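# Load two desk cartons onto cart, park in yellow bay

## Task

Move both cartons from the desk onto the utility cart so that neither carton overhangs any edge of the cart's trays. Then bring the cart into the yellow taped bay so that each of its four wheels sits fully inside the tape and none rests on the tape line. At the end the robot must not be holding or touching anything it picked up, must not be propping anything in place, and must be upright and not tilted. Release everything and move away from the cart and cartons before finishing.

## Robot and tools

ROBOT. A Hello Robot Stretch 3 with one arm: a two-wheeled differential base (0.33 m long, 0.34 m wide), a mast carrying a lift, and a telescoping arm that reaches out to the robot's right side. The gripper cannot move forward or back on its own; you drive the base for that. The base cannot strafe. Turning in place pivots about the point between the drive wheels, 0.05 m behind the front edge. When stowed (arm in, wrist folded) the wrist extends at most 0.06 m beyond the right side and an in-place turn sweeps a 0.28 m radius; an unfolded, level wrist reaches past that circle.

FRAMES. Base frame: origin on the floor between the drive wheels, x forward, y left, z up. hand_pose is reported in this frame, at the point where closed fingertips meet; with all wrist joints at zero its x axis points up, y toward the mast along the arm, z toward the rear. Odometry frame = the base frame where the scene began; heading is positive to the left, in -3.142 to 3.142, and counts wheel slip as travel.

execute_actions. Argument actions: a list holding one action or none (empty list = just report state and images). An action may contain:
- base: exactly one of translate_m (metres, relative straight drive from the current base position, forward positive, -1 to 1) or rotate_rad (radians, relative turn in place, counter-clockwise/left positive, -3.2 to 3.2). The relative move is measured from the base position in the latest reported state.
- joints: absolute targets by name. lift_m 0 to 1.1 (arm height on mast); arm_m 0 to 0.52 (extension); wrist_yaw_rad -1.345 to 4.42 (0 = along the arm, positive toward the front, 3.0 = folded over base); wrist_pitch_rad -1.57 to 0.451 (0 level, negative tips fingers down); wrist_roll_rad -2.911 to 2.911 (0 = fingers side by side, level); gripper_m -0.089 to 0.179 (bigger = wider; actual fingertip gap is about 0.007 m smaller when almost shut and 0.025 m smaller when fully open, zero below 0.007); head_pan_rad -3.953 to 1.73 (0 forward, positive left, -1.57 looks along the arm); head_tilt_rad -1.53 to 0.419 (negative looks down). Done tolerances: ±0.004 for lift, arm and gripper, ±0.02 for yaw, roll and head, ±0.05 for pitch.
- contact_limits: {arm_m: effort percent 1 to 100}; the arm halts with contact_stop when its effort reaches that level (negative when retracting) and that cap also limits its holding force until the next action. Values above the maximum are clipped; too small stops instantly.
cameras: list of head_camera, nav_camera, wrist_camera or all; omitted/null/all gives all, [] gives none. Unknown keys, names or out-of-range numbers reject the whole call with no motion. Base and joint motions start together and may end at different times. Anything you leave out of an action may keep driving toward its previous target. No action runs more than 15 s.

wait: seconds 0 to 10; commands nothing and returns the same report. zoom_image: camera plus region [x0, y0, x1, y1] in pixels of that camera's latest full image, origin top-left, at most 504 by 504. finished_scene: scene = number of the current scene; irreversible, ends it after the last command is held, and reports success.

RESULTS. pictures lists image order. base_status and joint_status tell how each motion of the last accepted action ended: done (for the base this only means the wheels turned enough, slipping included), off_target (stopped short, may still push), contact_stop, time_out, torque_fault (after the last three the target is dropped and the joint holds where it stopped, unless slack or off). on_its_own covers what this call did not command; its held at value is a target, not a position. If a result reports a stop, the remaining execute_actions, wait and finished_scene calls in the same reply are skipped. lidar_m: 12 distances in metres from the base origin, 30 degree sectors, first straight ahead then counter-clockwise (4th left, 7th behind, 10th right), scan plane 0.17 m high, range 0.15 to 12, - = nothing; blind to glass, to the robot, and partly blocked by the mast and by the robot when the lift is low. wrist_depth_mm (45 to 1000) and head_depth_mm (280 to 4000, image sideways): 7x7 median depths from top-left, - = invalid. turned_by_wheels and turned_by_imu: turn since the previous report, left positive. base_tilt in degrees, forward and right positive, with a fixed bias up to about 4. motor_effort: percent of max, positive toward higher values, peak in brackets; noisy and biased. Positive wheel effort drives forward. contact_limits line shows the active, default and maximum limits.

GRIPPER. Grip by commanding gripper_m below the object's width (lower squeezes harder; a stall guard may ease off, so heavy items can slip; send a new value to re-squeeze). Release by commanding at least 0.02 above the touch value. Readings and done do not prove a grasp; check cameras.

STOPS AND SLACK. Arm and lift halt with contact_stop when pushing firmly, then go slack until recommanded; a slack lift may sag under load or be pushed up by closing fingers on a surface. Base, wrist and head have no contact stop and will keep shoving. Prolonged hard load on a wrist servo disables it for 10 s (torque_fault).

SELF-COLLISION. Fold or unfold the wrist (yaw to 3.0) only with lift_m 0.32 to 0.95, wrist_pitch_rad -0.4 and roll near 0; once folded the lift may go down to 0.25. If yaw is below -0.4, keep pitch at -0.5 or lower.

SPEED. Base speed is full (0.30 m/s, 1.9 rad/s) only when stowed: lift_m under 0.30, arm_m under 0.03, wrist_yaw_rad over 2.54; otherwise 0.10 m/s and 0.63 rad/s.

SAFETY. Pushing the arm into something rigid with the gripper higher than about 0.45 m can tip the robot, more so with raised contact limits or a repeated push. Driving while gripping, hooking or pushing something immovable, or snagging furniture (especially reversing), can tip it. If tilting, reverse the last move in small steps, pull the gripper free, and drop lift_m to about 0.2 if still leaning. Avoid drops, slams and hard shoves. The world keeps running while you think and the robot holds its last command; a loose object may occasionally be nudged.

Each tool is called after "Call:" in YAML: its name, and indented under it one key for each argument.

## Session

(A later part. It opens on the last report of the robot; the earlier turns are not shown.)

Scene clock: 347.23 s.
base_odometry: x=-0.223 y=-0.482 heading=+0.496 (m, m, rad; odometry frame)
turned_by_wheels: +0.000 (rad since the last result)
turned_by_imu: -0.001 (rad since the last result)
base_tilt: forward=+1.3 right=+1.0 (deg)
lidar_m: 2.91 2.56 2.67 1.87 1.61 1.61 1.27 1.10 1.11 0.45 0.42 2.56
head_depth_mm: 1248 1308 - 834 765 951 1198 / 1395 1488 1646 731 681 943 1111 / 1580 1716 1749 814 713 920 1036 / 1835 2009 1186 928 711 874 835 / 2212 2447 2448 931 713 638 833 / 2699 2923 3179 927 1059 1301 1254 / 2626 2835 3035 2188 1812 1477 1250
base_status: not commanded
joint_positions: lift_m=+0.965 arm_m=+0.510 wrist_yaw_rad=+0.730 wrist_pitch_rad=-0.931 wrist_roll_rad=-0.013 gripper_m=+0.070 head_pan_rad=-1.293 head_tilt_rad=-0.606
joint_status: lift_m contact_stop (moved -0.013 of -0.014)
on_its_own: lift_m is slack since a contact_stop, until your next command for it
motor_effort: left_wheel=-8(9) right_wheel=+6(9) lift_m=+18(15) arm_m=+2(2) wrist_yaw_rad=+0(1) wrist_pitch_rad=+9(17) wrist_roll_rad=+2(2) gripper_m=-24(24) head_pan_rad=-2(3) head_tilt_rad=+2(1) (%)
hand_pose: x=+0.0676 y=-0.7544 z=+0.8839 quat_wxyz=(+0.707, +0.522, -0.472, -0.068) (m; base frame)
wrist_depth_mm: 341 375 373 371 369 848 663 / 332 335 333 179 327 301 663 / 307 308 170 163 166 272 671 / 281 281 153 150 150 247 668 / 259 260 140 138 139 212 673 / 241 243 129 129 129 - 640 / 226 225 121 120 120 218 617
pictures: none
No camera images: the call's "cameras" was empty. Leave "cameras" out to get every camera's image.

Call:
execute_actions:
  actions:
    - {"joints":{"gripper_m":0.165}}
  cameras: []

Call:
execute_actions:
  actions:
    - {"joints":{"lift_m":1.04,"gripper_m":0.179}}
  cameras: ["wrist_camera"]

Call:
execute_actions:
  actions:
    - {"base":{"rotate_rad":1.27},"joints":{"arm_m":0.05,"head_pan_rad":0.5,"head_tilt_rad":-0.55,"wrist_pitch_rad":-0.95}}
  cameras: []

Call:
execute_actions:
  actions:
    - {"base":{"translate_m":0.95},"joints":{"wrist_yaw_rad":0,"lift_m":0.97}}
  cameras: ["head_camera","nav_camera"]

Scene clock: 362.10 s.
base_odometry: x=-0.223 y=-0.482 heading=+0.496 (m, m, rad; odometry frame)
turned_by_wheels: +0.000 (rad since the last result)
turned_by_imu: +0.000 (rad since the last result)
base_tilt: forward=+1.5 right=+1.0 (deg)
lidar_m: 2.91 2.55 2.67 1.87 1.61 1.61 1.26 1.10 1.11 0.45 0.42 2.56
head_depth_mm: 1249 1320 - 828 766 944 1198 / 1403 1489 1652 725 677 951 1110 / 1591 1704 1744 800 711 924 1038 / 1847 2004 1180 930 710 876 834 / 2230 2467 2400 926 711 642 823 / 2667 2956 3132 926 1096 1298 1257 / 2624 2902 3005 2170 1832 1482 1256
base_status: not commanded
joint_positions: lift_m=+0.965 arm_m=+0.510 wrist_yaw_rad=+0.730 wrist_pitch_rad=-0.913 wrist_roll_rad=-0.013 gripper_m=+0.165 head_pan_rad=-1.293 head_tilt_rad=-0.606
joint_status: all done
on_its_own: lift_m is slack since a contact_stop, until your next command for it
motor_effort: left_wheel=-1(8) right_wheel=+0(6) lift_m=+18(18) arm_m=+2(2) wrist_yaw_rad=+0(0) wrist_pitch_rad=+4(8) wrist_roll_rad=+2(2) gripper_m=+0(97) head_pan_rad=-2(2) head_tilt_rad=+1(1) (%)
hand_pose: x=+0.0701 y=-0.7573 z=+0.8863 quat_wxyz=(+0.707, +0.518, -0.477, -0.062) (m; base frame)
wrist_depth_mm: 348 381 383 379 381 883 671 / 331 346 344 342 341 826 663 / 312 312 300 166 170 274 671 / 286 285 159 152 152 249 681 / 262 267 143 140 140 246 663 / 246 237 131 130 130 241 642 / 225 226 121 121 121 209 592
pictures: none
No camera images: the call's "cameras" was empty. Leave "cameras" out to get every camera's image.

Scene clock: 363.60 s.
base_odometry: x=-0.223 y=-0.482 heading=+0.496 (m, m, rad; odometry frame)
turned_by_wheels: +0.000 (rad since the last result)
turned_by_imu: +0.000 (rad since the last result)
base_tilt: forward=+1.3 right=+1.1 (deg)
lidar_m: 2.90 2.55 2.67 1.87 1.61 1.60 1.27 1.10 1.11 0.45 0.42 2.56
head_depth_mm: 1245 1352 1417 836 765 942 1202 / 1403 1502 1615 736 678 945 1109 / 1587 1718 1763 805 712 925 1032 / 1849 2021 1186 920 713 874 838 / 2189 2462 2406 924 712 638 825 / 2676 2984 3150 925 1094 1304 1247 / 2639 2881 3025 2171 1830 1481 1255
base_status: not commanded
joint_positions: lift_m=+1.039 arm_m=+0.510 wrist_yaw_rad=+0.730 wrist_pitch_rad=-0.912 wrist_roll_rad=-0.013 gripper_m=+0.179 head_pan_rad=-1.293 head_tilt_rad=-0.606
joint_status: all done
motor_effort: left_wheel=+0(1) right_wheel=+0(0) lift_m=+29(29) arm_m=+2(2) wrist_yaw_rad=-1(1) wrist_pitch_rad=+3(3) wrist_roll_rad=+1(2) gripper_m=+0(69) head_pan_rad=-3(3) head_tilt_rad=+2(2) (%)
hand_pose: x=+0.0703 y=-0.7575 z=+0.9606 quat_wxyz=(+0.707, +0.518, -0.477, -0.061) (m; base frame)
wrist_depth_mm: - 456 465 470 467 - 672 / - 433 445 442 430 - 668 / 367 403 398 397 394 - 675 / 350 366 364 235 328 931 683 / 333 344 330 216 324 833 663 / 317 306 307 201 303 266 605 / 288 291 282 187 191 286 705
pictures: wrist_camera
Images, in order (width x height): wrist_camera 644x364.

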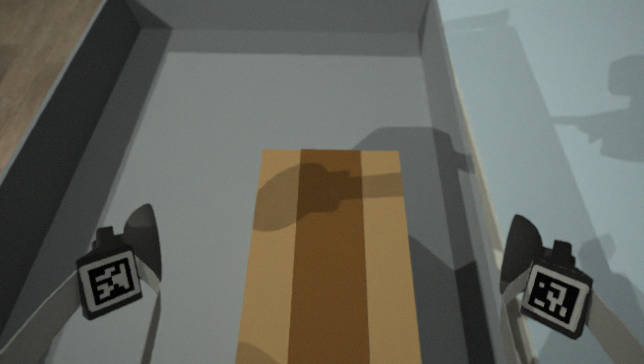

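Scene clock: 368.17 s.
base_odometry: x=-0.223 y=-0.482 heading=+1.766 (m, m, rad; odometry frame)
turned_by_wheels: +1.270 (rad since the last result)
turned_by_imu: +1.265 (rad since the last result)
base_tilt: forward=+1.5 right=+1.0 (deg)
lidar_m: 1.92 1.69 1.19 1.65 1.15 1.10 0.56 0.42 0.54 2.61 2.55 2.67
head_depth_mm: 2072 2273 1704 2464 1919 1546 1293 / 1887 2093 1663 2117 1934 1546 1285 / 1748 1921 1762 1360 1910 1545 1282 / 1630 1804 1744 1289 1935 1545 1292 / 1534 1661 1737 1159 1914 1545 1287 / 1458 1560 1644 1153 1861 1544 1284 / 1365 1481 1541 1156 1408 1503 1280
base_status: done
joint_positions: lift_m=+1.039 arm_m=+0.050 wrist_yaw_rad=+0.730 wrist_pitch_rad=-0.958 wrist_roll_rad=-0.013 gripper_m=+0.179 head_pan_rad=+0.493 head_tilt_rad=-0.556
joint_status: all done
motor_effort: left_wheel=-3(11) right_wheel=+1(6) lift_m=+28(29) arm_m=-2(0) wrist_yaw_rad=-1(0) wrist_pitch_rad=+2(3) wrist_roll_rad=+1(2) gripper_m=+0(1) head_pan_rad=+2(29) head_tilt_rad=+2(5) (%)
hand_pose: x=+0.0636 y=-0.2905 z=+0.9546 quat_wxyz=(+0.706, +0.529, -0.465, -0.077) (m; base frame)
wrist_depth_mm: - - - - - - - / - - - - - - - / - - - - - - - / - - - - - - - / - - - - - - - / - - - - - - - / - - - - 965 972 946
pictures: none
No camera images: the call's "cameras" was empty. Leave "cameras" out to get every camera's image.

Scene clock: 378.63 s.
base_odometry: x=-0.407 y=+0.450 heading=+1.766 (m, m, rad; odometry frame)
turned_by_wheels: +0.000 (rad since the last result)
turned_by_imu: +0.000 (rad since the last result)
base_tilt: forward=+1.4 right=+1.0 (deg)
lidar_m: 1.76 1.00 1.18 0.89 1.59 1.93 1.30 1.37 2.97 2.64 1.92 1.82
head_depth_mm: 1492 1657 1901 2095 899 1532 1289 / 1369 1512 1702 1154 864 1490 1252 / 1273 1403 1567 1103 867 756 1294 / 1195 1301 1443 981 865 711 1289 / 1121 1214 1329 1025 864 690 1225 / 1045 1129 1232 1153 859 689 606 / 981 1067 1151 1158 862 690 574
base_status: done
joint_positions: lift_m=+0.971 arm_m=+0.050 wrist_yaw_rad=+0.003 wrist_pitch_rad=-0.958 wrist_roll_rad=-0.013 gripper_m=+0.179 head_pan_rad=+0.493 head_tilt_rad=-0.556
joint_status: all done
motor_effort: left_wheel=-4(6) right_wheel=+1(4) lift_m=+8(28) arm_m=-2(2) wrist_yaw_rad=-3(3) wrist_pitch_rad=+2(2) wrist_roll_rad=+2(2) gripper_m=+0(0) head_pan_rad=+2(2) head_tilt_rad=+4(3) (%)
hand_pose: x=-0.0212 y=-0.3229 z=+0.8859 quat_wxyz=(+0.632, +0.329, -0.623, -0.323) (m; base frame)
wrist_depth_mm: - - - - - - - / - - - - - - - / - - - - - - - / - - - - - - - / - - - - - - - / - 951 - - - 953 975 / 909 902 894 914 890 913 905
pictures: head_camera (sideways: a quarter turn clockwise sets it upright), nav_camera (sideways: a quarter turn counterclockwise sets it upright)
Images, in order (width x height): head_camera 896x504, nav_camera 672x504.

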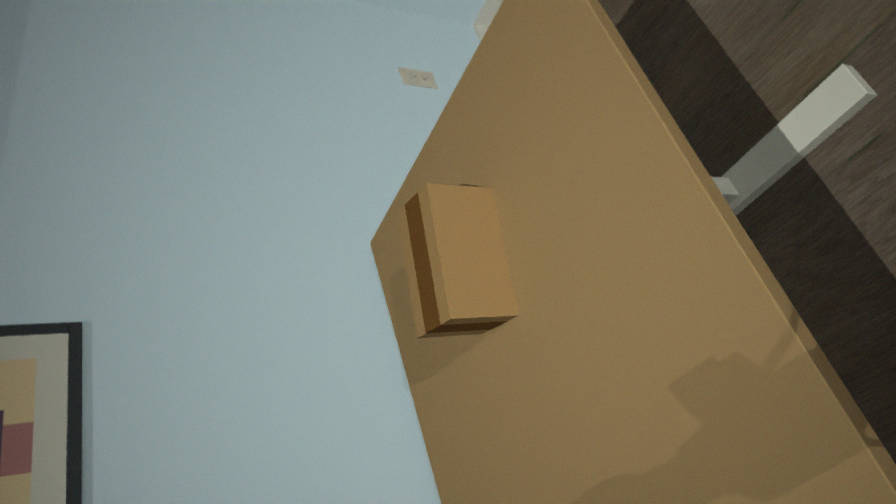

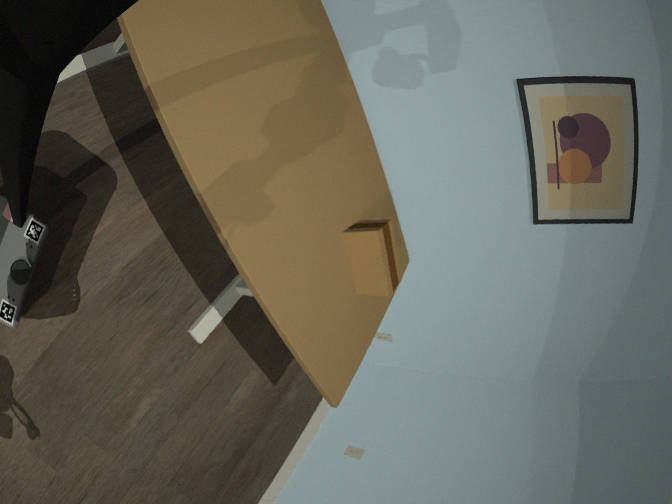

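Call:
execute_actions:
  actions:
    - {"base":{"translate_m":0.35},"joints":{"arm_m":0.15,"wrist_yaw_rad":1.76,"head_pan_rad":-1.45,"head_tilt_rad":-0.6}}
  cameras: []

Call:
execute_actions:
  actions:
    - {"base":{"rotate_rad":2.18},"joints":{"arm_m":0.49}}

Scene clock: 399.07 s.
base_odometry: x=-0.475 y=+0.794 heading=+1.766 (m, m, rad; odometry frame)
turned_by_wheels: +0.000 (rad since the last result)
turned_by_imu: +0.000 (rad since the last result)
base_tilt: forward=+1.4 right=+1.0 (deg)
lidar_m: 1.52 0.68 1.02 1.04 1.37 2.25 1.64 1.79 3.11 1.98 1.59 1.51
head_depth_mm: 3190 3523 3688 - 1792 1492 1256 / 3122 3517 3533 - - 1459 1254 / 2612 2479 2727 2401 - 1422 1264 / 2281 2376 2494 2334 1999 - 1237 / 2003 1853 2080 2286 1983 1473 1260 / 1785 1897 2049 2192 1855 1505 1263 / 1605 1721 1830 1981 1843 1495 1260
base_status: done
joint_positions: lift_m=+0.971 arm_m=+0.150 wrist_yaw_rad=+1.757 wrist_pitch_rad=-0.958 wrist_roll_rad=-0.012 gripper_m=+0.179 head_pan_rad=-1.443 head_tilt_rad=-0.593
joint_status: all done
motor_effort: left_wheel=-4(6) right_wheel=+1(4) lift_m=+8(8) arm_m=+2(3) wrist_yaw_rad=+3(6) wrist_pitch_rad=+2(2) wrist_roll_rad=+1(1) gripper_m=+0(0) head_pan_rad=-3(30) head_tilt_rad=-3(7) (%)
hand_pose: x=+0.1041 y=-0.2713 z=+0.8859 quat_wxyz=(+0.653, +0.689, -0.145, +0.279) (m; base frame)
wrist_depth_mm: 477 471 - - - - - / 425 855 - - - - - / 414 - - - - - - / - - - - - - - / - - - - - - - / - - - - 985 940 957 / - 915 - 889 906 903 877
pictures: none
No camera images: the call's "cameras" was empty. Leave "cameras" out to get every camera's image.

Scene clock: 403.47 s.
base_odometry: x=-0.475 y=+0.794 heading=-2.337 (m, m, rad; odometry frame)
turned_by_wheels: +2.180 (rad since the last result)
turned_by_imu: +2.171 (rad since the last result)
base_tilt: forward=+1.2 right=+1.1 (deg)
lidar_m: 1.00 2.24 1.64 1.95 3.19 1.98 1.56 1.51 1.41 0.67 1.02 1.06
head_depth_mm: 1017 1097 1278 1446 830 671 563 / 971 1048 1232 1319 831 672 563 / 929 1023 1109 1037 759 670 562 / 904 986 1078 1043 748 669 560 / 864 943 1037 1085 732 670 561 / 833 908 1000 1054 829 668 561 / 806 874 960 1029 823 667 562
base_status: done
joint_positions: lift_m=+0.971 arm_m=+0.490 wrist_yaw_rad=+1.758 wrist_pitch_rad=-0.959 wrist_roll_rad=-0.012 gripper_m=+0.179 head_pan_rad=-1.443 head_tilt_rad=-0.593
joint_status: all done
motor_effort: left_wheel=-3(10) right_wheel=+1(4) lift_m=+8(8) arm_m=+2(3) wrist_yaw_rad=+2(3) wrist_pitch_rad=+2(2) wrist_roll_rad=+1(1) gripper_m=+0(0) head_pan_rad=-3(2) head_tilt_rad=-2(2) (%)
hand_pose: x=+0.1040 y=-0.6112 z=+0.8858 quat_wxyz=(+0.653, +0.689, -0.145, +0.279) (m; base frame)
wrist_depth_mm: 478 465 467 464 458 461 398 / 424 422 426 424 422 421 402 / 392 390 391 385 386 385 384 / 362 360 358 232 232 358 353 / 334 339 333 215 214 335 327 / 315 309 313 200 200 307 307 / 289 292 293 188 186 285 287
pictures: head_camera (sideways: a quarter turn clockwise sets it upright), nav_camera (sideways: a quarter turn counterclockwise sets it upright), wrist_camera
Images, in order (width x height): head_camera 896x504, nav_camera 672x504, wrist_camera 644x364.

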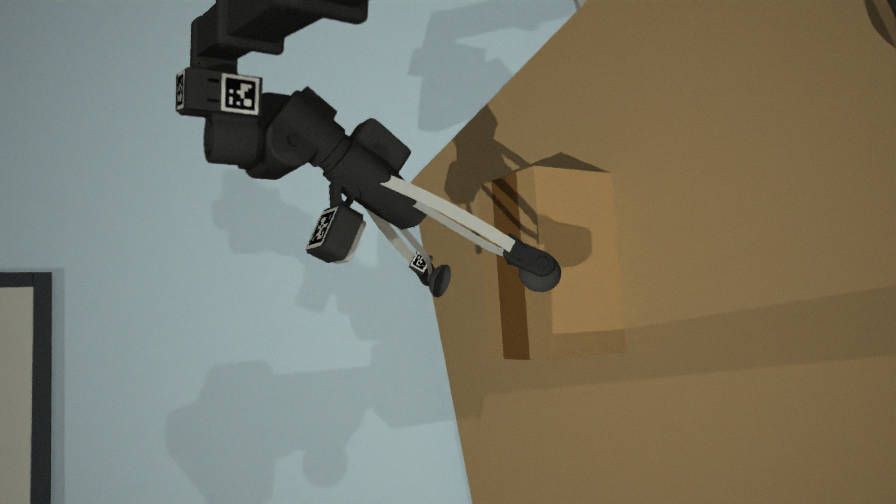

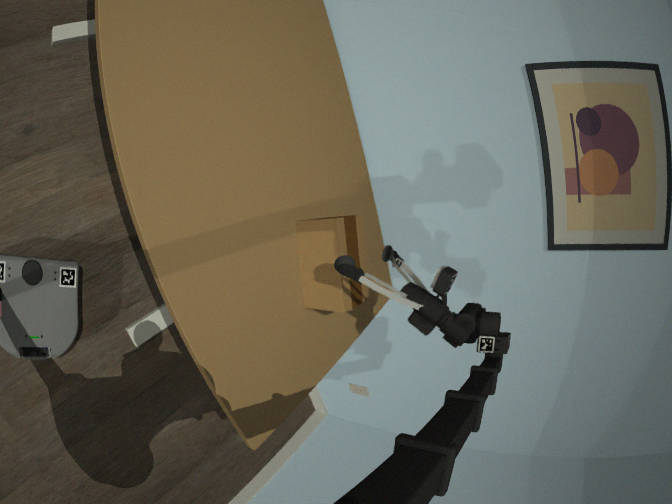

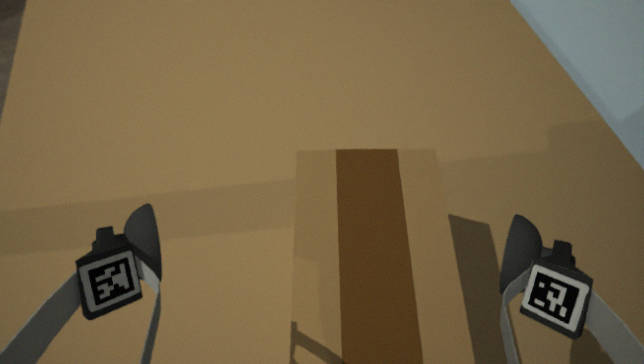

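Call:
execute_actions:
  actions:
    - {"base":{"translate_m":-0.012},"joints":{"arm_m":0.517,"lift_m":0.895,"gripper_m":0.155}}
  cameras: ["wrist_camera"]

Call:
execute_actions:
  actions:
    - {"joints":{"gripper_m":0.07}}
  cameras: ["head_camera","wrist_camera"]

Scene clock: 411.47 s.
base_odometry: x=-0.467 y=+0.802 heading=-2.337 (m, m, rad; odometry frame)
turned_by_wheels: +0.000 (rad since the last result)
turned_by_imu: +0.000 (rad since the last result)
base_tilt: forward=+1.3 right=+0.9 (deg)
lidar_m: 1.02 2.25 1.65 1.97 3.19 1.97 1.55 1.50 1.41 0.67 1.02 1.07
head_depth_mm: 1022 1135 1232 1445 832 670 565 / 974 1080 1250 1355 832 670 562 / 940 1039 1128 1003 777 670 564 / 907 992 1092 1046 750 670 561 / 872 947 1047 1089 731 668 564 / 840 913 1003 1063 800 666 562 / 812 879 963 1034 830 667 563
base_status: done
joint_positions: lift_m=+0.896 arm_m=+0.517 wrist_yaw_rad=+1.758 wrist_pitch_rad=-0.959 wrist_roll_rad=-0.012 gripper_m=+0.155 head_pan_rad=-1.443 head_tilt_rad=-0.593
joint_status: all done
motor_effort: left_wheel=-3(10) right_wheel=+1(4) lift_m=+8(8) arm_m=+2(3) wrist_yaw_rad=+2(2) wrist_pitch_rad=+2(2) wrist_roll_rad=+2(1) gripper_m=+0(94) head_pan_rad=-3(2) head_tilt_rad=-2(3) (%)
hand_pose: x=+0.1040 y=-0.6382 z=+0.8108 quat_wxyz=(+0.653, +0.689, -0.145, +0.279) (m; base frame)
wrist_depth_mm: 364 366 363 361 360 360 358 / 333 331 324 177 179 326 323 / 305 303 291 162 162 298 298 / 281 280 270 150 149 275 274 / 261 263 144 139 139 259 255 / 242 - 134 129 129 - 237 / 228 227 124 121 121 221 222
pictures: wrist_camera
Images, in order (width x height): wrist_camera 644x364.

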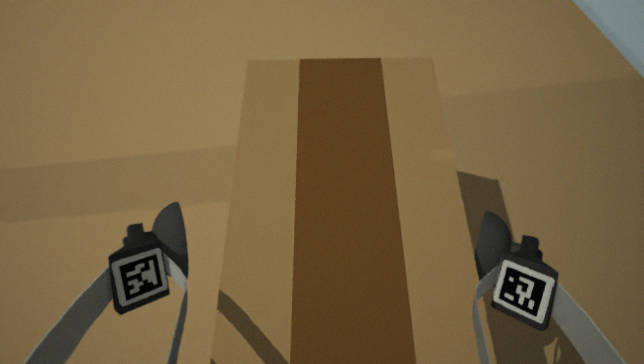

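Scene clock: 412.80 s.
base_odometry: x=-0.467 y=+0.802 heading=-2.337 (m, m, rad; odometry frame)
turned_by_wheels: +0.000 (rad since the last result)
turned_by_imu: +0.000 (rad since the last result)
base_tilt: forward=+1.3 right=+1.1 (deg)
lidar_m: 1.01 2.26 1.65 1.97 3.19 1.97 1.55 1.50 1.42 0.68 1.02 1.07
head_depth_mm: 1029 1131 1233 1440 830 670 564 / 979 1084 1260 1347 830 671 564 / 936 1033 1122 1003 755 672 560 / 906 990 1097 1086 738 668 562 / 869 948 1051 1084 726 668 561 / 840 912 1008 1062 798 667 561 / 807 882 961 1034 825 667 560
base_status: not commanded
joint_positions: lift_m=+0.896 arm_m=+0.517 wrist_yaw_rad=+1.758 wrist_pitch_rad=-0.958 wrist_roll_rad=-0.015 gripper_m=+0.071 head_pan_rad=-1.443 head_tilt_rad=-0.593
joint_status: all done
motor_effort: left_wheel=-3(3) right_wheel=+1(1) lift_m=+8(8) arm_m=+1(2) wrist_yaw_rad=+3(3) wrist_pitch_rad=+2(2) wrist_roll_rad=+3(3) gripper_m=-24(100) head_pan_rad=-2(2) head_tilt_rad=-3(2) (%)
hand_pose: x=+0.1040 y=-0.6383 z=+0.8109 quat_wxyz=(+0.653, +0.689, -0.144, +0.280) (m; base frame)
wrist_depth_mm: 365 362 361 361 357 360 355 / 332 332 325 176 318 325 328 / 302 303 168 162 165 298 298 / 277 278 152 149 150 276 276 / 262 259 140 139 139 260 256 / 241 241 130 129 129 - 239 / 229 226 122 121 121 222 225
pictures: head_camera (sideways: a quarter turn clockwise sets it upright), wrist_camera
Images, in order (width x height): head_camera 896x504, wrist_camera 644x364.

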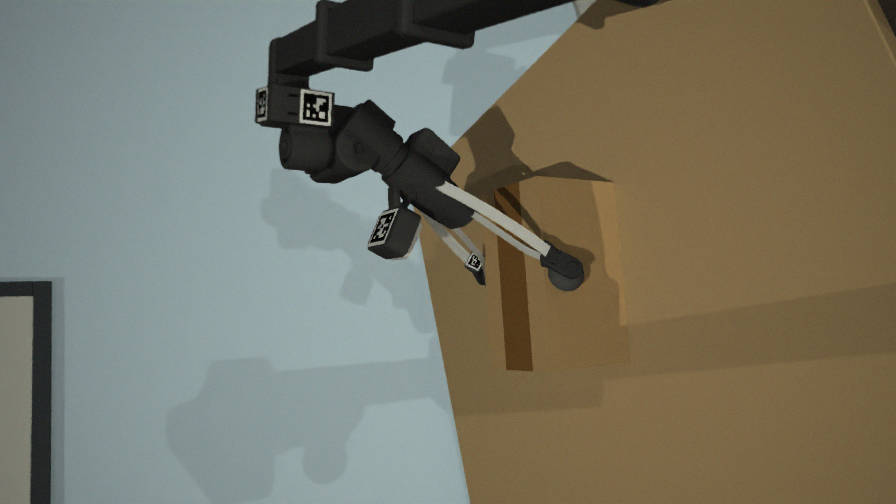

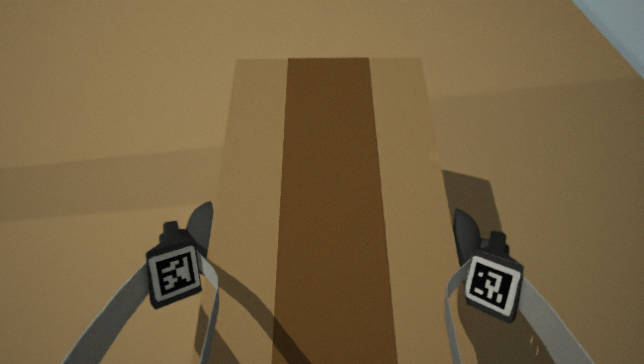

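Call:
execute_actions:
  actions:
    - {"joints":{"lift_m":0.93,"wrist_pitch_rad":-0.9}}
  cameras: []

Call:
execute_actions:
  actions:
    - {"base":{"rotate_rad":1.14},"joints":{"lift_m":1.1,"arm_m":0.3,"wrist_yaw_rad":0.89}}
  cameras: ["wrist_camera"]

Call:
execute_actions:
  actions:
    - {"base":{"translate_m":1.0}}
  cameras: []

Call:
execute_actions:
  actions:
    - {"base":{"translate_m":0.17},"joints":{"arm_m":0.2,"head_pan_rad":-1.3}}
  cameras: ["wrist_camera"]

Call:
execute_actions:
  actions:
    - {"base":{"rotate_rad":1.6}}

Scene clock: 426.63 s.
base_odometry: x=-0.467 y=+0.802 heading=-2.337 (m, m, rad; odometry frame)
turned_by_wheels: +0.000 (rad since the last result)
turned_by_imu: +0.000 (rad since the last result)
base_tilt: forward=+1.4 right=+1.0 (deg)
lidar_m: 1.02 2.26 1.65 1.96 3.18 1.97 1.55 1.50 1.42 0.68 1.02 1.07
head_depth_mm: 1019 1131 1291 1467 836 670 564 / 978 1072 1251 1345 827 670 564 / 943 1030 1121 999 779 668 563 / 901 986 1089 1095 730 667 561 / 867 952 1050 1085 714 668 562 / 836 914 1003 1060 796 669 563 / 809 880 966 1042 826 666 561
base_status: not commanded
joint_positions: lift_m=+0.929 arm_m=+0.517 wrist_yaw_rad=+1.758 wrist_pitch_rad=-0.932 wrist_roll_rad=-0.014 gripper_m=+0.071 head_pan_rad=-1.443 head_tilt_rad=-0.593
joint_status: all done
motor_effort: left_wheel=-4(4) right_wheel=+1(1) lift_m=+31(29) arm_m=+1(1) wrist_yaw_rad=+2(3) wrist_pitch_rad=+9(10) wrist_roll_rad=+2(3) gripper_m=-23(24) head_pan_rad=-2(2) head_tilt_rad=-3(2) (%)
hand_pose: x=+0.1097 y=-0.6371 z=+0.8478 quat_wxyz=(+0.649, +0.687, -0.153, +0.289) (m; base frame)
wrist_depth_mm: 430 428 425 425 422 420 380 / 389 387 377 177 364 380 373 / 350 350 168 162 166 344 343 / 323 321 152 150 150 319 314 / 298 298 139 139 140 296 294 / 276 277 130 130 130 - 274 / 259 258 122 122 122 251 255
pictures: none
No camera images: the call's "cameras" was empty. Leave "cameras" out to get every camera's image.

Scene clock: 429.47 s.
base_odometry: x=-0.467 y=+0.802 heading=-1.198 (m, m, rad; odometry frame)
turned_by_wheels: +1.140 (rad since the last result)
turned_by_imu: +1.135 (rad since the last result)
base_tilt: forward=+1.4 right=+1.2 (deg)
lidar_m: 1.65 3.17 3.11 1.92 1.52 1.50 1.31 0.68 1.02 1.10 1.01 2.25
head_depth_mm: - 997 1069 1085 832 672 564 / - - 1154 1095 833 670 562 / 1074 1154 - 508 749 669 563 / 1159 1265 1387 496 543 668 563 / 1285 1425 1502 542 799 671 1174 / 1418 1577 1775 618 828 687 1255 / 1589 1789 2071 1081 825 1415 1252
base_status: done
joint_positions: lift_m=+1.099 arm_m=+0.300 wrist_yaw_rad=+0.892 wrist_pitch_rad=-0.929 wrist_roll_rad=-0.013 gripper_m=+0.071 head_pan_rad=-1.443 head_tilt_rad=-0.593
joint_status: all done
motor_effort: left_wheel=-3(13) right_wheel=+1(6) lift_m=+30(33) arm_m=-2(4) wrist_yaw_rad=-2(5) wrist_pitch_rad=+8(9) wrist_roll_rad=+2(2) gripper_m=-23(23) head_pan_rad=-3(2) head_tilt_rad=-2(3) (%)
hand_pose: x=+0.0829 y=-0.5296 z=+1.0182 quat_wxyz=(+0.710, +0.558, -0.429, -0.009) (m; base frame)
wrist_depth_mm: - - - 659 664 661 648 / - - - 176 570 601 599 / - - 167 161 165 551 545 / - - 153 149 150 504 490 / - - 139 139 139 466 464 / - - 130 130 130 - 434 / - - 123 122 122 397 403
pictures: wrist_camera
Images, in order (width x height): wrist_camera 644x364.

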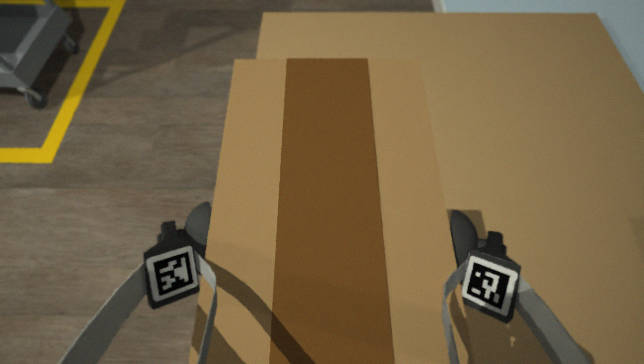

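Scene clock: 440.73 s.
base_odometry: x=-0.102 y=-0.129 heading=-1.198 (m, m, rad; odometry frame)
turned_by_wheels: +0.000 (rad since the last result)
turned_by_imu: -0.003 (rad since the last result)
base_tilt: forward=+1.4 right=+1.0 (deg)
lidar_m: 0.65 0.87 2.54 2.65 2.34 2.31 1.65 1.64 1.17 1.74 1.46 1.00
head_depth_mm: - 1589 1699 1851 1847 1507 1261 / - - 1830 2034 1866 1513 1263 / 1708 1847 - 507 1690 1507 1272 / 1772 1907 2141 495 542 1494 1262 / 1627 1766 1866 542 1787 1507 1261 / 1468 1588 1716 618 1852 1500 1262 / 1355 1460 1585 1724 1787 1508 1257
base_status: done
joint_positions: lift_m=+1.099 arm_m=+0.300 wrist_yaw_rad=+0.892 wrist_pitch_rad=-0.929 wrist_roll_rad=-0.013 gripper_m=+0.071 head_pan_rad=-1.443 head_tilt_rad=-0.593
joint_status: not commanded
motor_effort: left_wheel=-3(5) right_wheel=+1(5) lift_m=+31(30) arm_m=-2(2) wrist_yaw_rad=-2(2) wrist_pitch_rad=+8(8) wrist_roll_rad=+2(2) gripper_m=-23(23) head_pan_rad=-2(3) head_tilt_rad=-1(2) (%)
hand_pose: x=+0.0828 y=-0.5296 z=+1.0182 quat_wxyz=(+0.710, +0.559, -0.429, -0.010) (m; base frame)
wrist_depth_mm: - - - - - - - / 882 - - 176 - - - / 849 - 168 162 165 - - / - - 152 149 150 - - / - - 139 139 139 - - / - - 130 129 130 - - / - - 123 121 122 - -
pictures: none
No camera images: the call's "cameras" was empty. Leave "cameras" out to get every camera's image.

Scene clock: 443.70 s.
base_odometry: x=-0.041 y=-0.287 heading=-1.198 (m, m, rad; odometry frame)
turned_by_wheels: +0.000 (rad since the last result)
turned_by_imu: +0.000 (rad since the last result)
base_tilt: forward=+1.3 right=+1.0 (deg)
lidar_m: 0.48 0.64 2.45 2.61 2.48 2.44 1.82 1.74 1.27 1.69 1.35 0.73
head_depth_mm: 1704 1842 - 2084 1780 1497 1270 / 1676 1871 - 443 407 1460 1270 / 1530 1679 1917 456 391 1385 1263 / 1402 1533 1709 492 444 1496 1269 / 1303 1427 1564 493 1673 1504 1260 / 1220 1321 1447 1591 1726 1498 1254 / 1149 1235 1339 1459 1616 1498 1252
base_status: done
joint_positions: lift_m=+1.099 arm_m=+0.200 wrist_yaw_rad=+0.892 wrist_pitch_rad=-0.929 wrist_roll_rad=-0.013 gripper_m=+0.071 head_pan_rad=-1.307 head_tilt_rad=-0.593
joint_status: all done
motor_effort: left_wheel=-4(5) right_wheel=+1(6) lift_m=+31(30) arm_m=-2(0) wrist_yaw_rad=-1(2) wrist_pitch_rad=+8(8) wrist_roll_rad=+2(2) gripper_m=-23(23) head_pan_rad=+2(12) head_tilt_rad=-3(2) (%)
hand_pose: x=+0.0828 y=-0.4296 z=+1.0181 quat_wxyz=(+0.710, +0.559, -0.429, -0.010) (m; base frame)
wrist_depth_mm: - - - - - - - / - - - 176 - - - / 844 923 168 162 166 - - / 762 - 153 149 150 - - / 704 - 140 139 139 - - / 948 - 130 130 130 - - / - - 122 122 122 - -
pictures: wrist_camera
Images, in order (width x height): wrist_camera 644x364.

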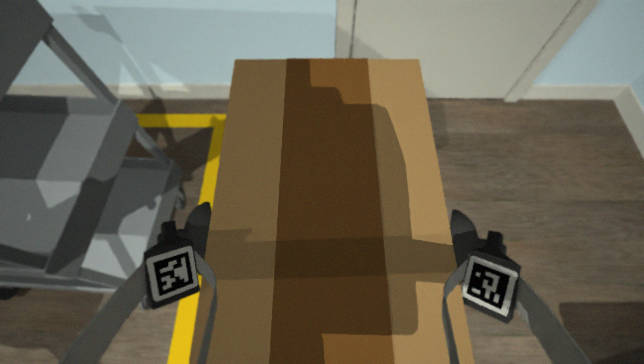

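Scene clock: 447.17 s.
base_odometry: x=-0.041 y=-0.287 heading=+0.402 (m, m, rad; odometry frame)
turned_by_wheels: +1.600 (rad since the last result)
turned_by_imu: +1.594 (rad since the last result)
base_tilt: forward=+1.5 right=+1.1 (deg)
lidar_m: 2.63 2.30 2.44 1.82 1.74 1.26 1.66 1.34 0.69 0.48 0.66 2.45
head_depth_mm: 1353 1441 - 800 664 959 1147 / 1462 1556 - 441 407 691 844 / 1626 1756 1205 456 391 839 1000 / 1836 1980 1997 494 445 986 1165 / 2085 2287 2422 493 1063 1353 1261 / 2374 2716 2975 2247 1771 1500 1270 / 2669 2871 3106 2419 1851 1498 1260
base_status: done
joint_positions: lift_m=+1.099 arm_m=+0.200 wrist_yaw_rad=+0.892 wrist_pitch_rad=-0.930 wrist_roll_rad=-0.013 gripper_m=+0.071 head_pan_rad=-1.307 head_tilt_rad=-0.593
joint_status: not commanded
motor_effort: left_wheel=-4(11) right_wheel=+1(5) lift_m=+30(31) arm_m=-2(2) wrist_yaw_rad=-2(2) wrist_pitch_rad=+8(8) wrist_roll_rad=+2(2) gripper_m=-23(23) head_pan_rad=+2(2) head_tilt_rad=-2(3) (%)
hand_pose: x=+0.0827 y=-0.4295 z=+1.0181 quat_wxyz=(+0.710, +0.559, -0.428, -0.010) (m; base frame)
wrist_depth_mm: - - - - 562 561 559 / - - - 176 490 509 506 / - - 167 162 165 461 445 / - - 152 150 150 422 408 / - - 139 139 140 394 387 / - - 130 130 130 - 361 / - - 123 121 122 340 336
pictures: head_camera (sideways: a quarter turn clockwise sets it upright), nav_camera (sideways: a quarter turn counterclockwise sets it upright), wrist_camera
Images, in order (width x height): head_camera 896x504, nav_camera 672x504, wrist_camera 644x364.

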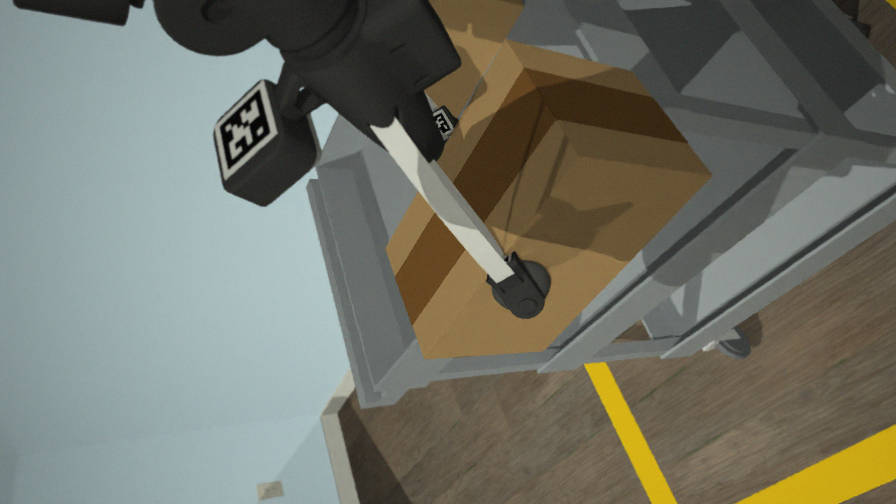

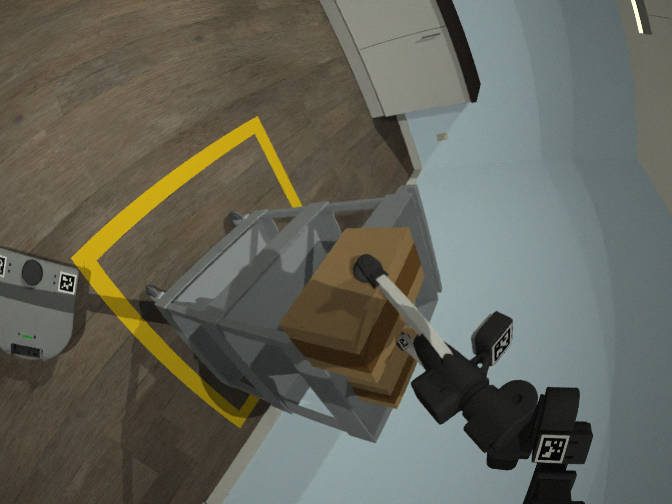

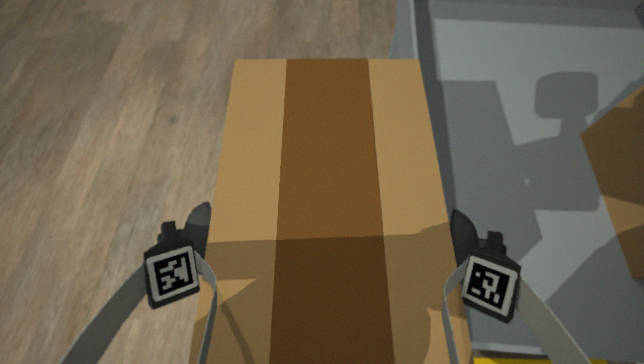

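Call:
execute_actions:
  actions:
    - {"joints":{"arm_m":0.5,"wrist_pitch_rad":-0.93}}
  cameras: ["wrist_camera"]

Call:
execute_actions:
  actions:
    - {"joints":{"lift_m":1.05}}
  cameras: ["head_camera","wrist_camera"]

Scene clock: 456.27 s.
base_odometry: x=-0.041 y=-0.287 heading=+0.402 (m, m, rad; odometry frame)
turned_by_wheels: +0.000 (rad since the last result)
turned_by_imu: -0.001 (rad since the last result)
base_tilt: forward=+1.3 right=+1.1 (deg)
lidar_m: 2.63 2.31 2.44 1.82 1.73 1.27 1.66 1.35 0.70 0.48 0.66 2.45
head_depth_mm: 1354 - 1501 798 724 957 1137 / 1461 1604 661 673 726 693 842 / 1616 1777 712 836 699 960 997 / 1804 1993 1126 907 1112 994 1165 / 2072 2283 2407 989 1176 1353 1262 / 2436 2705 3008 2230 1796 1498 1260 / 2675 2877 3041 2412 1862 1492 1255
base_status: not commanded
joint_positions: lift_m=+1.099 arm_m=+0.500 wrist_yaw_rad=+0.891 wrist_pitch_rad=-0.957 wrist_roll_rad=-0.013 gripper_m=+0.071 head_pan_rad=-1.307 head_tilt_rad=-0.593
joint_status: all done
motor_effort: left_wheel=-4(4) right_wheel=+1(1) lift_m=+30(30) arm_m=+2(3) wrist_yaw_rad=-1(2) wrist_pitch_rad=+8(10) wrist_roll_rad=+2(2) gripper_m=-23(23) head_pan_rad=+2(2) head_tilt_rad=-2(2) (%)
hand_pose: x=+0.0779 y=-0.7252 z=+1.0145 quat_wxyz=(+0.710, +0.564, -0.421, -0.020) (m; base frame)
wrist_depth_mm: - - - 475 468 453 856 / - - - 176 472 483 778 / - - 168 162 165 449 418 / - - 152 149 150 412 395 / - - 139 139 140 268 269 / - - 130 129 130 - 249 / - - 123 121 122 236 233
pictures: wrist_camera
Images, in order (width x height): wrist_camera 644x364.

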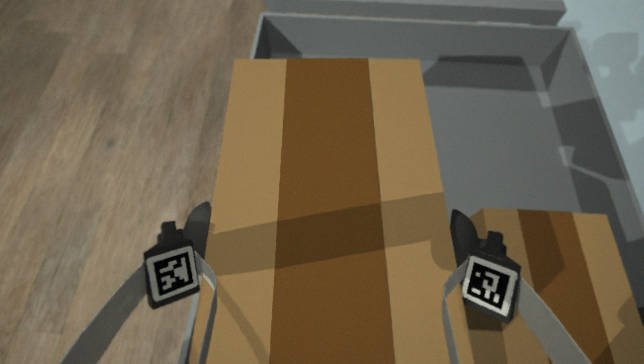

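Scene clock: 457.53 s.
base_odometry: x=-0.041 y=-0.287 heading=+0.402 (m, m, rad; odometry frame)
turned_by_wheels: +0.000 (rad since the last result)
turned_by_imu: +0.000 (rad since the last result)
base_tilt: forward=+1.4 right=+1.1 (deg)
lidar_m: 2.62 2.30 2.45 1.82 1.74 1.27 1.66 1.35 0.70 0.48 0.66 2.45
head_depth_mm: 1328 - 1496 803 726 957 1146 / 1462 1562 1626 673 725 692 845 / 1630 1764 1793 725 699 953 995 / 1806 1981 1996 835 1112 1002 1168 / 2085 2282 2394 994 1177 1353 1253 / 2407 2712 2949 2244 1776 1509 1253 / 2648 2851 3035 2401 1852 1489 1256
base_status: not commanded
joint_positions: lift_m=+1.051 arm_m=+0.500 wrist_yaw_rad=+0.891 wrist_pitch_rad=-0.958 wrist_roll_rad=-0.013 gripper_m=+0.071 head_pan_rad=-1.307 head_tilt_rad=-0.593
joint_status: all done
motor_effort: left_wheel=-4(4) right_wheel=+1(1) lift_m=+10(25) arm_m=+2(2) wrist_yaw_rad=+0(2) wrist_pitch_rad=+8(8) wrist_roll_rad=+2(1) gripper_m=-23(23) head_pan_rad=+2(2) head_tilt_rad=-3(1) (%)
hand_pose: x=+0.0778 y=-0.7251 z=+0.9658 quat_wxyz=(+0.710, +0.565, -0.421, -0.020) (m; base frame)
wrist_depth_mm: - - - 455 453 437 414 / - - 445 176 411 424 384 / - - 168 162 165 390 377 / - - 152 149 150 362 339 / - - 139 138 139 224 218 / - - 130 129 130 - 203 / - 937 123 121 122 229 191
pictures: head_camera (sideways: a quarter turn clockwise sets it upright), wrist_camera
Images, in order (width x height): head_camera 896x504, wrist_camera 644x364.

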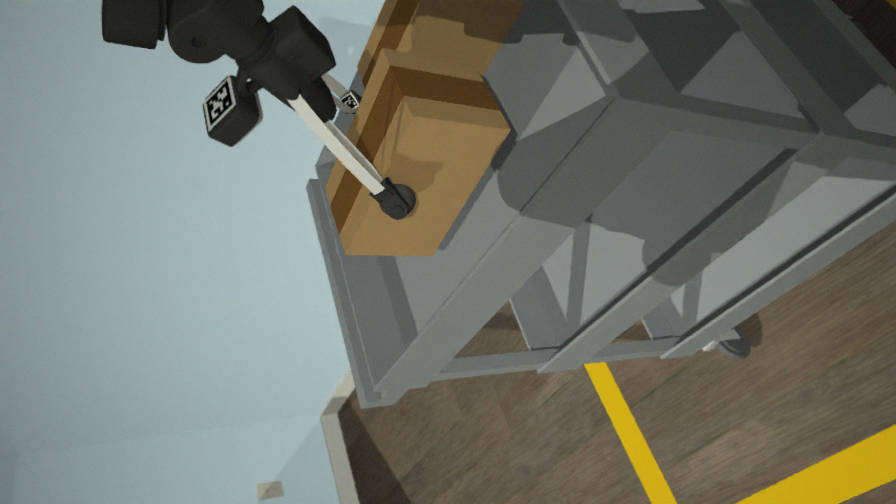

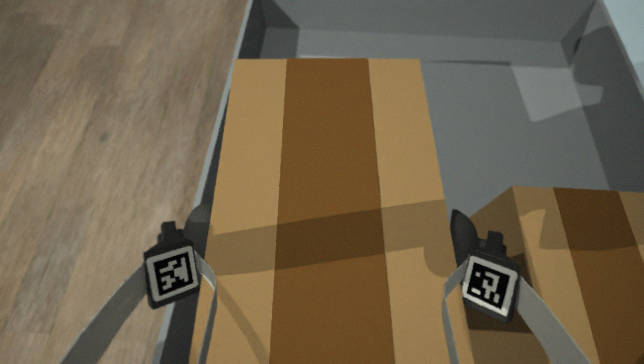

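Call:
execute_actions:
  actions:
    - {"joints":{"lift_m":0.971}}
  cameras: []

Call:
execute_actions:
  actions:
    - {"joints":{"gripper_m":0.15}}
  cameras: ["wrist_camera"]

Call:
execute_actions:
  actions:
    - {"joints":{"lift_m":1.05}}
  cameras: []

Call:
execute_actions:
  actions:
    - {"joints":{"arm_m":0.05,"head_pan_rad":-1.75,"head_tilt_rad":-0.95}}

Scene clock: 467.43 s.
base_odometry: x=-0.041 y=-0.287 heading=+0.402 (m, m, rad; odometry frame)
turned_by_wheels: +0.000 (rad since the last result)
turned_by_imu: +0.000 (rad since the last result)
base_tilt: forward=+1.4 right=+1.1 (deg)
lidar_m: 2.62 2.30 2.44 1.83 1.73 1.27 1.66 1.35 0.70 0.48 0.66 2.45
head_depth_mm: 1339 1418 - 805 721 960 1144 / 1466 1582 1647 725 717 694 847 / 1635 1755 1232 758 698 956 999 / 1814 1975 1982 824 1107 997 1169 / 2063 2297 2431 992 1181 1346 1257 / 2391 2707 3007 2244 1778 1501 1248 / 2650 2839 3022 2410 1842 1479 1262
base_status: not commanded
joint_positions: lift_m=+0.972 arm_m=+0.500 wrist_yaw_rad=+0.891 wrist_pitch_rad=-0.958 wrist_roll_rad=-0.013 gripper_m=+0.071 head_pan_rad=-1.307 head_tilt_rad=-0.593
joint_status: all done
motor_effort: left_wheel=-4(4) right_wheel=+1(1) lift_m=+10(10) arm_m=+2(2) wrist_yaw_rad=-2(1) wrist_pitch_rad=+8(8) wrist_roll_rad=+2(2) gripper_m=-23(23) head_pan_rad=+2(3) head_tilt_rad=-1(2) (%)
hand_pose: x=+0.0777 y=-0.7251 z=+0.8868 quat_wxyz=(+0.710, +0.565, -0.421, -0.020) (m; base frame)
wrist_depth_mm: - - 349 360 360 361 350 / - - 250 176 316 326 325 / - - 168 161 165 299 294 / - - 152 149 150 274 158 / - 240 139 139 140 223 157 / - 233 130 130 130 - 155 / 907 215 123 121 122 219 146
pictures: none
No camera images: the call's "cameras" was empty. Leave "cameras" out to get every camera's image.

Scene clock: 468.73 s.
base_odometry: x=-0.041 y=-0.287 heading=+0.402 (m, m, rad; odometry frame)
turned_by_wheels: +0.000 (rad since the last result)
turned_by_imu: +0.000 (rad since the last result)
base_tilt: forward=+1.4 right=+1.0 (deg)
lidar_m: 2.63 2.30 2.44 1.82 1.73 1.26 1.66 1.34 0.69 0.48 0.66 2.45
head_depth_mm: 1340 1422 - 805 726 964 1145 / 1469 1585 1618 727 721 694 843 / 1610 1748 1228 762 699 956 998 / 1831 2000 1987 825 1105 998 1170 / 2075 2310 2418 992 1182 1349 1261 / 2403 2685 3053 2214 1781 1492 1258 / 2660 2857 3084 2447 1839 1493 1256
base_status: not commanded
joint_positions: lift_m=+0.972 arm_m=+0.500 wrist_yaw_rad=+0.891 wrist_pitch_rad=-0.943 wrist_roll_rad=-0.013 gripper_m=+0.150 head_pan_rad=-1.307 head_tilt_rad=-0.593
joint_status: all done
motor_effort: left_wheel=-3(3) right_wheel=+1(1) lift_m=+10(10) arm_m=+2(2) wrist_yaw_rad=-2(1) wrist_pitch_rad=+4(8) wrist_roll_rad=+2(2) gripper_m=+0(96) head_pan_rad=+2(2) head_tilt_rad=-3(2) (%)
hand_pose: x=+0.0804 y=-0.7272 z=+0.8888 quat_wxyz=(+0.710, +0.561, -0.425, -0.015) (m; base frame)
wrist_depth_mm: - - 361 373 369 370 364 / - - 273 182 332 334 331 / - - 174 167 171 305 306 / - - 158 154 156 283 159 / - - 145 143 143 223 157 / - 242 134 133 133 - 155 / 908 199 125 124 124 222 147
pictures: wrist_camera
Images, in order (width x height): wrist_camera 644x364.

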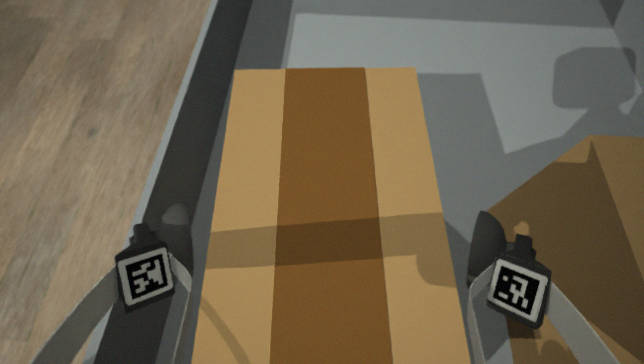

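Scene clock: 470.30 s.
base_odometry: x=-0.041 y=-0.287 heading=+0.402 (m, m, rad; odometry frame)
turned_by_wheels: +0.000 (rad since the last result)
turned_by_imu: +0.000 (rad since the last result)
base_tilt: forward=+1.4 right=+1.2 (deg)
lidar_m: 2.63 2.30 2.44 1.82 1.73 1.26 1.66 1.34 0.70 0.48 0.66 2.45
head_depth_mm: 1339 - 1529 812 725 958 1148 / 1471 1543 1653 741 716 694 842 / 1640 1771 1771 760 702 959 997 / 1837 1997 1980 822 1110 1002 1164 / 2071 2285 2404 994 1181 1357 1266 / 2405 2726 3000 2211 1811 1511 1253 / 2653 2855 3023 2414 1851 1493 1257
base_status: not commanded
joint_positions: lift_m=+1.049 arm_m=+0.500 wrist_yaw_rad=+0.891 wrist_pitch_rad=-0.942 wrist_roll_rad=-0.013 gripper_m=+0.150 head_pan_rad=-1.307 head_tilt_rad=-0.593
joint_status: all done
motor_effort: left_wheel=-3(3) right_wheel=+1(1) lift_m=+29(29) arm_m=+2(2) wrist_yaw_rad=-1(1) wrist_pitch_rad=+3(3) wrist_roll_rad=+2(2) gripper_m=+0(0) head_pan_rad=+2(2) head_tilt_rad=-2(2) (%)
hand_pose: x=+0.0805 y=-0.7274 z=+0.9666 quat_wxyz=(+0.710, +0.561, -0.425, -0.015) (m; base frame)
wrist_depth_mm: - - - 456 442 430 423 / - - 451 435 433 435 406 / - - 398 402 398 393 377 / - - 353 240 362 364 358 / - - 310 222 330 227 219 / - - 305 206 307 - 205 / - - 278 193 198 231 191
pictures: none
No camera images: the call's "cameras" was empty. Leave "cameras" out to get every camera's image.

Scene clock: 474.80 s.
base_odometry: x=-0.041 y=-0.287 heading=+0.402 (m, m, rad; odometry frame)
turned_by_wheels: +0.000 (rad since the last result)
turned_by_imu: +0.000 (rad since the last result)
base_tilt: forward=+1.2 right=+1.1 (deg)
lidar_m: 2.63 2.31 2.44 1.82 1.74 1.27 1.66 1.35 0.70 0.48 0.66 2.45
head_depth_mm: - 1358 1540 1628 1406 1242 1107 / - - 1661 1624 1400 1237 1135 / - - - 1524 1410 1245 1140 / - - - 1011 1294 1242 1128 / - - - - 1043 1230 1111 / 1000 700 - 962 1267 1233 1106 / 1056 725 720 1077 1339 1242 1108
base_status: not commanded
joint_positions: lift_m=+1.049 arm_m=+0.050 wrist_yaw_rad=+0.891 wrist_pitch_rad=-0.942 wrist_roll_rad=-0.013 gripper_m=+0.150 head_pan_rad=-1.743 head_tilt_rad=-0.938
joint_status: all done
motor_effort: left_wheel=-3(4) right_wheel=+1(1) lift_m=+29(29) arm_m=-3(4) wrist_yaw_rad=-2(1) wrist_pitch_rad=+3(3) wrist_roll_rad=+2(2) gripper_m=-1(0) head_pan_rad=-2(22) head_tilt_rad=-5(20) (%)
hand_pose: x=+0.0805 y=-0.2779 z=+0.9666 quat_wxyz=(+0.710, +0.561, -0.425, -0.015) (m; base frame)
wrist_depth_mm: - - - - - 444 342 / - - - - - 423 345 / - - - - - 390 359 / - - - - - 381 367 / - - - - 918 346 308 / - - - - 894 - 618 / - - - - - - -
pictures: head_camera (sideways: a quarter turn clockwise sets it upright), nav_camera (sideways: a quarter turn counterclockwise sets it upright), wrist_camera
Images, in order (width x height): head_camera 896x504, nav_camera 672x504, wrist_camera 644x364.

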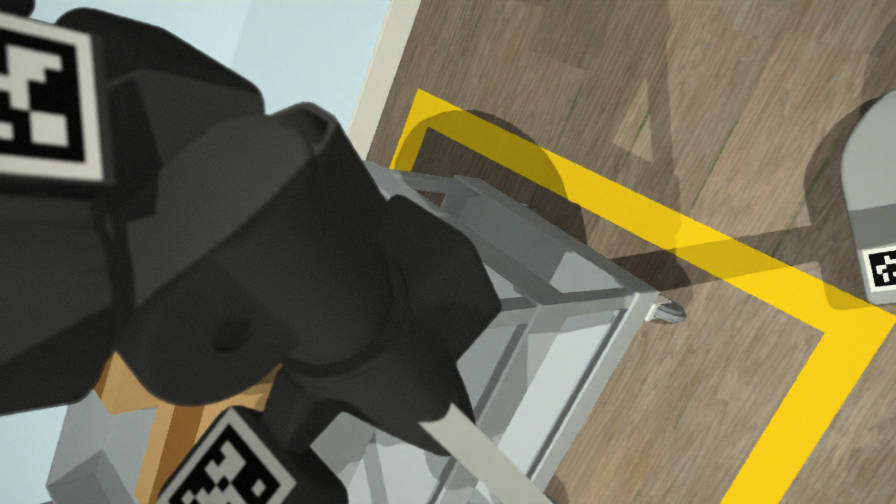

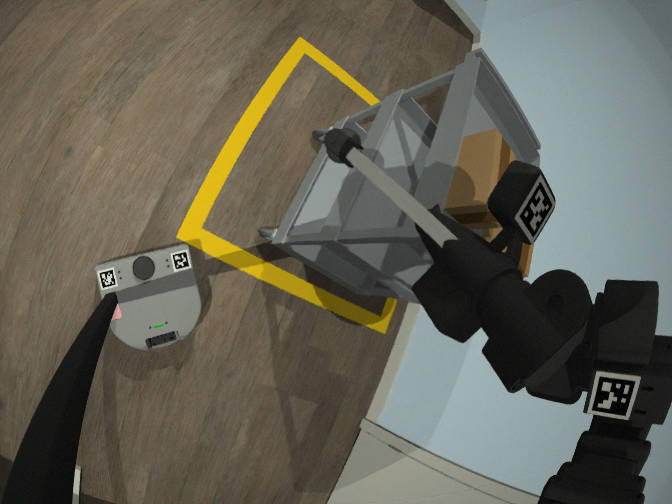

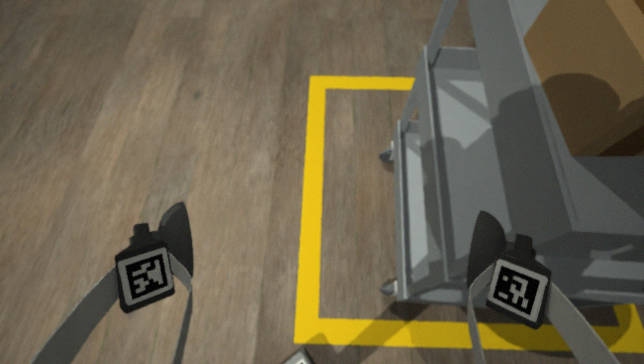

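Call:
finished_scene:
  scene: 1

The scene is finished: the task was done.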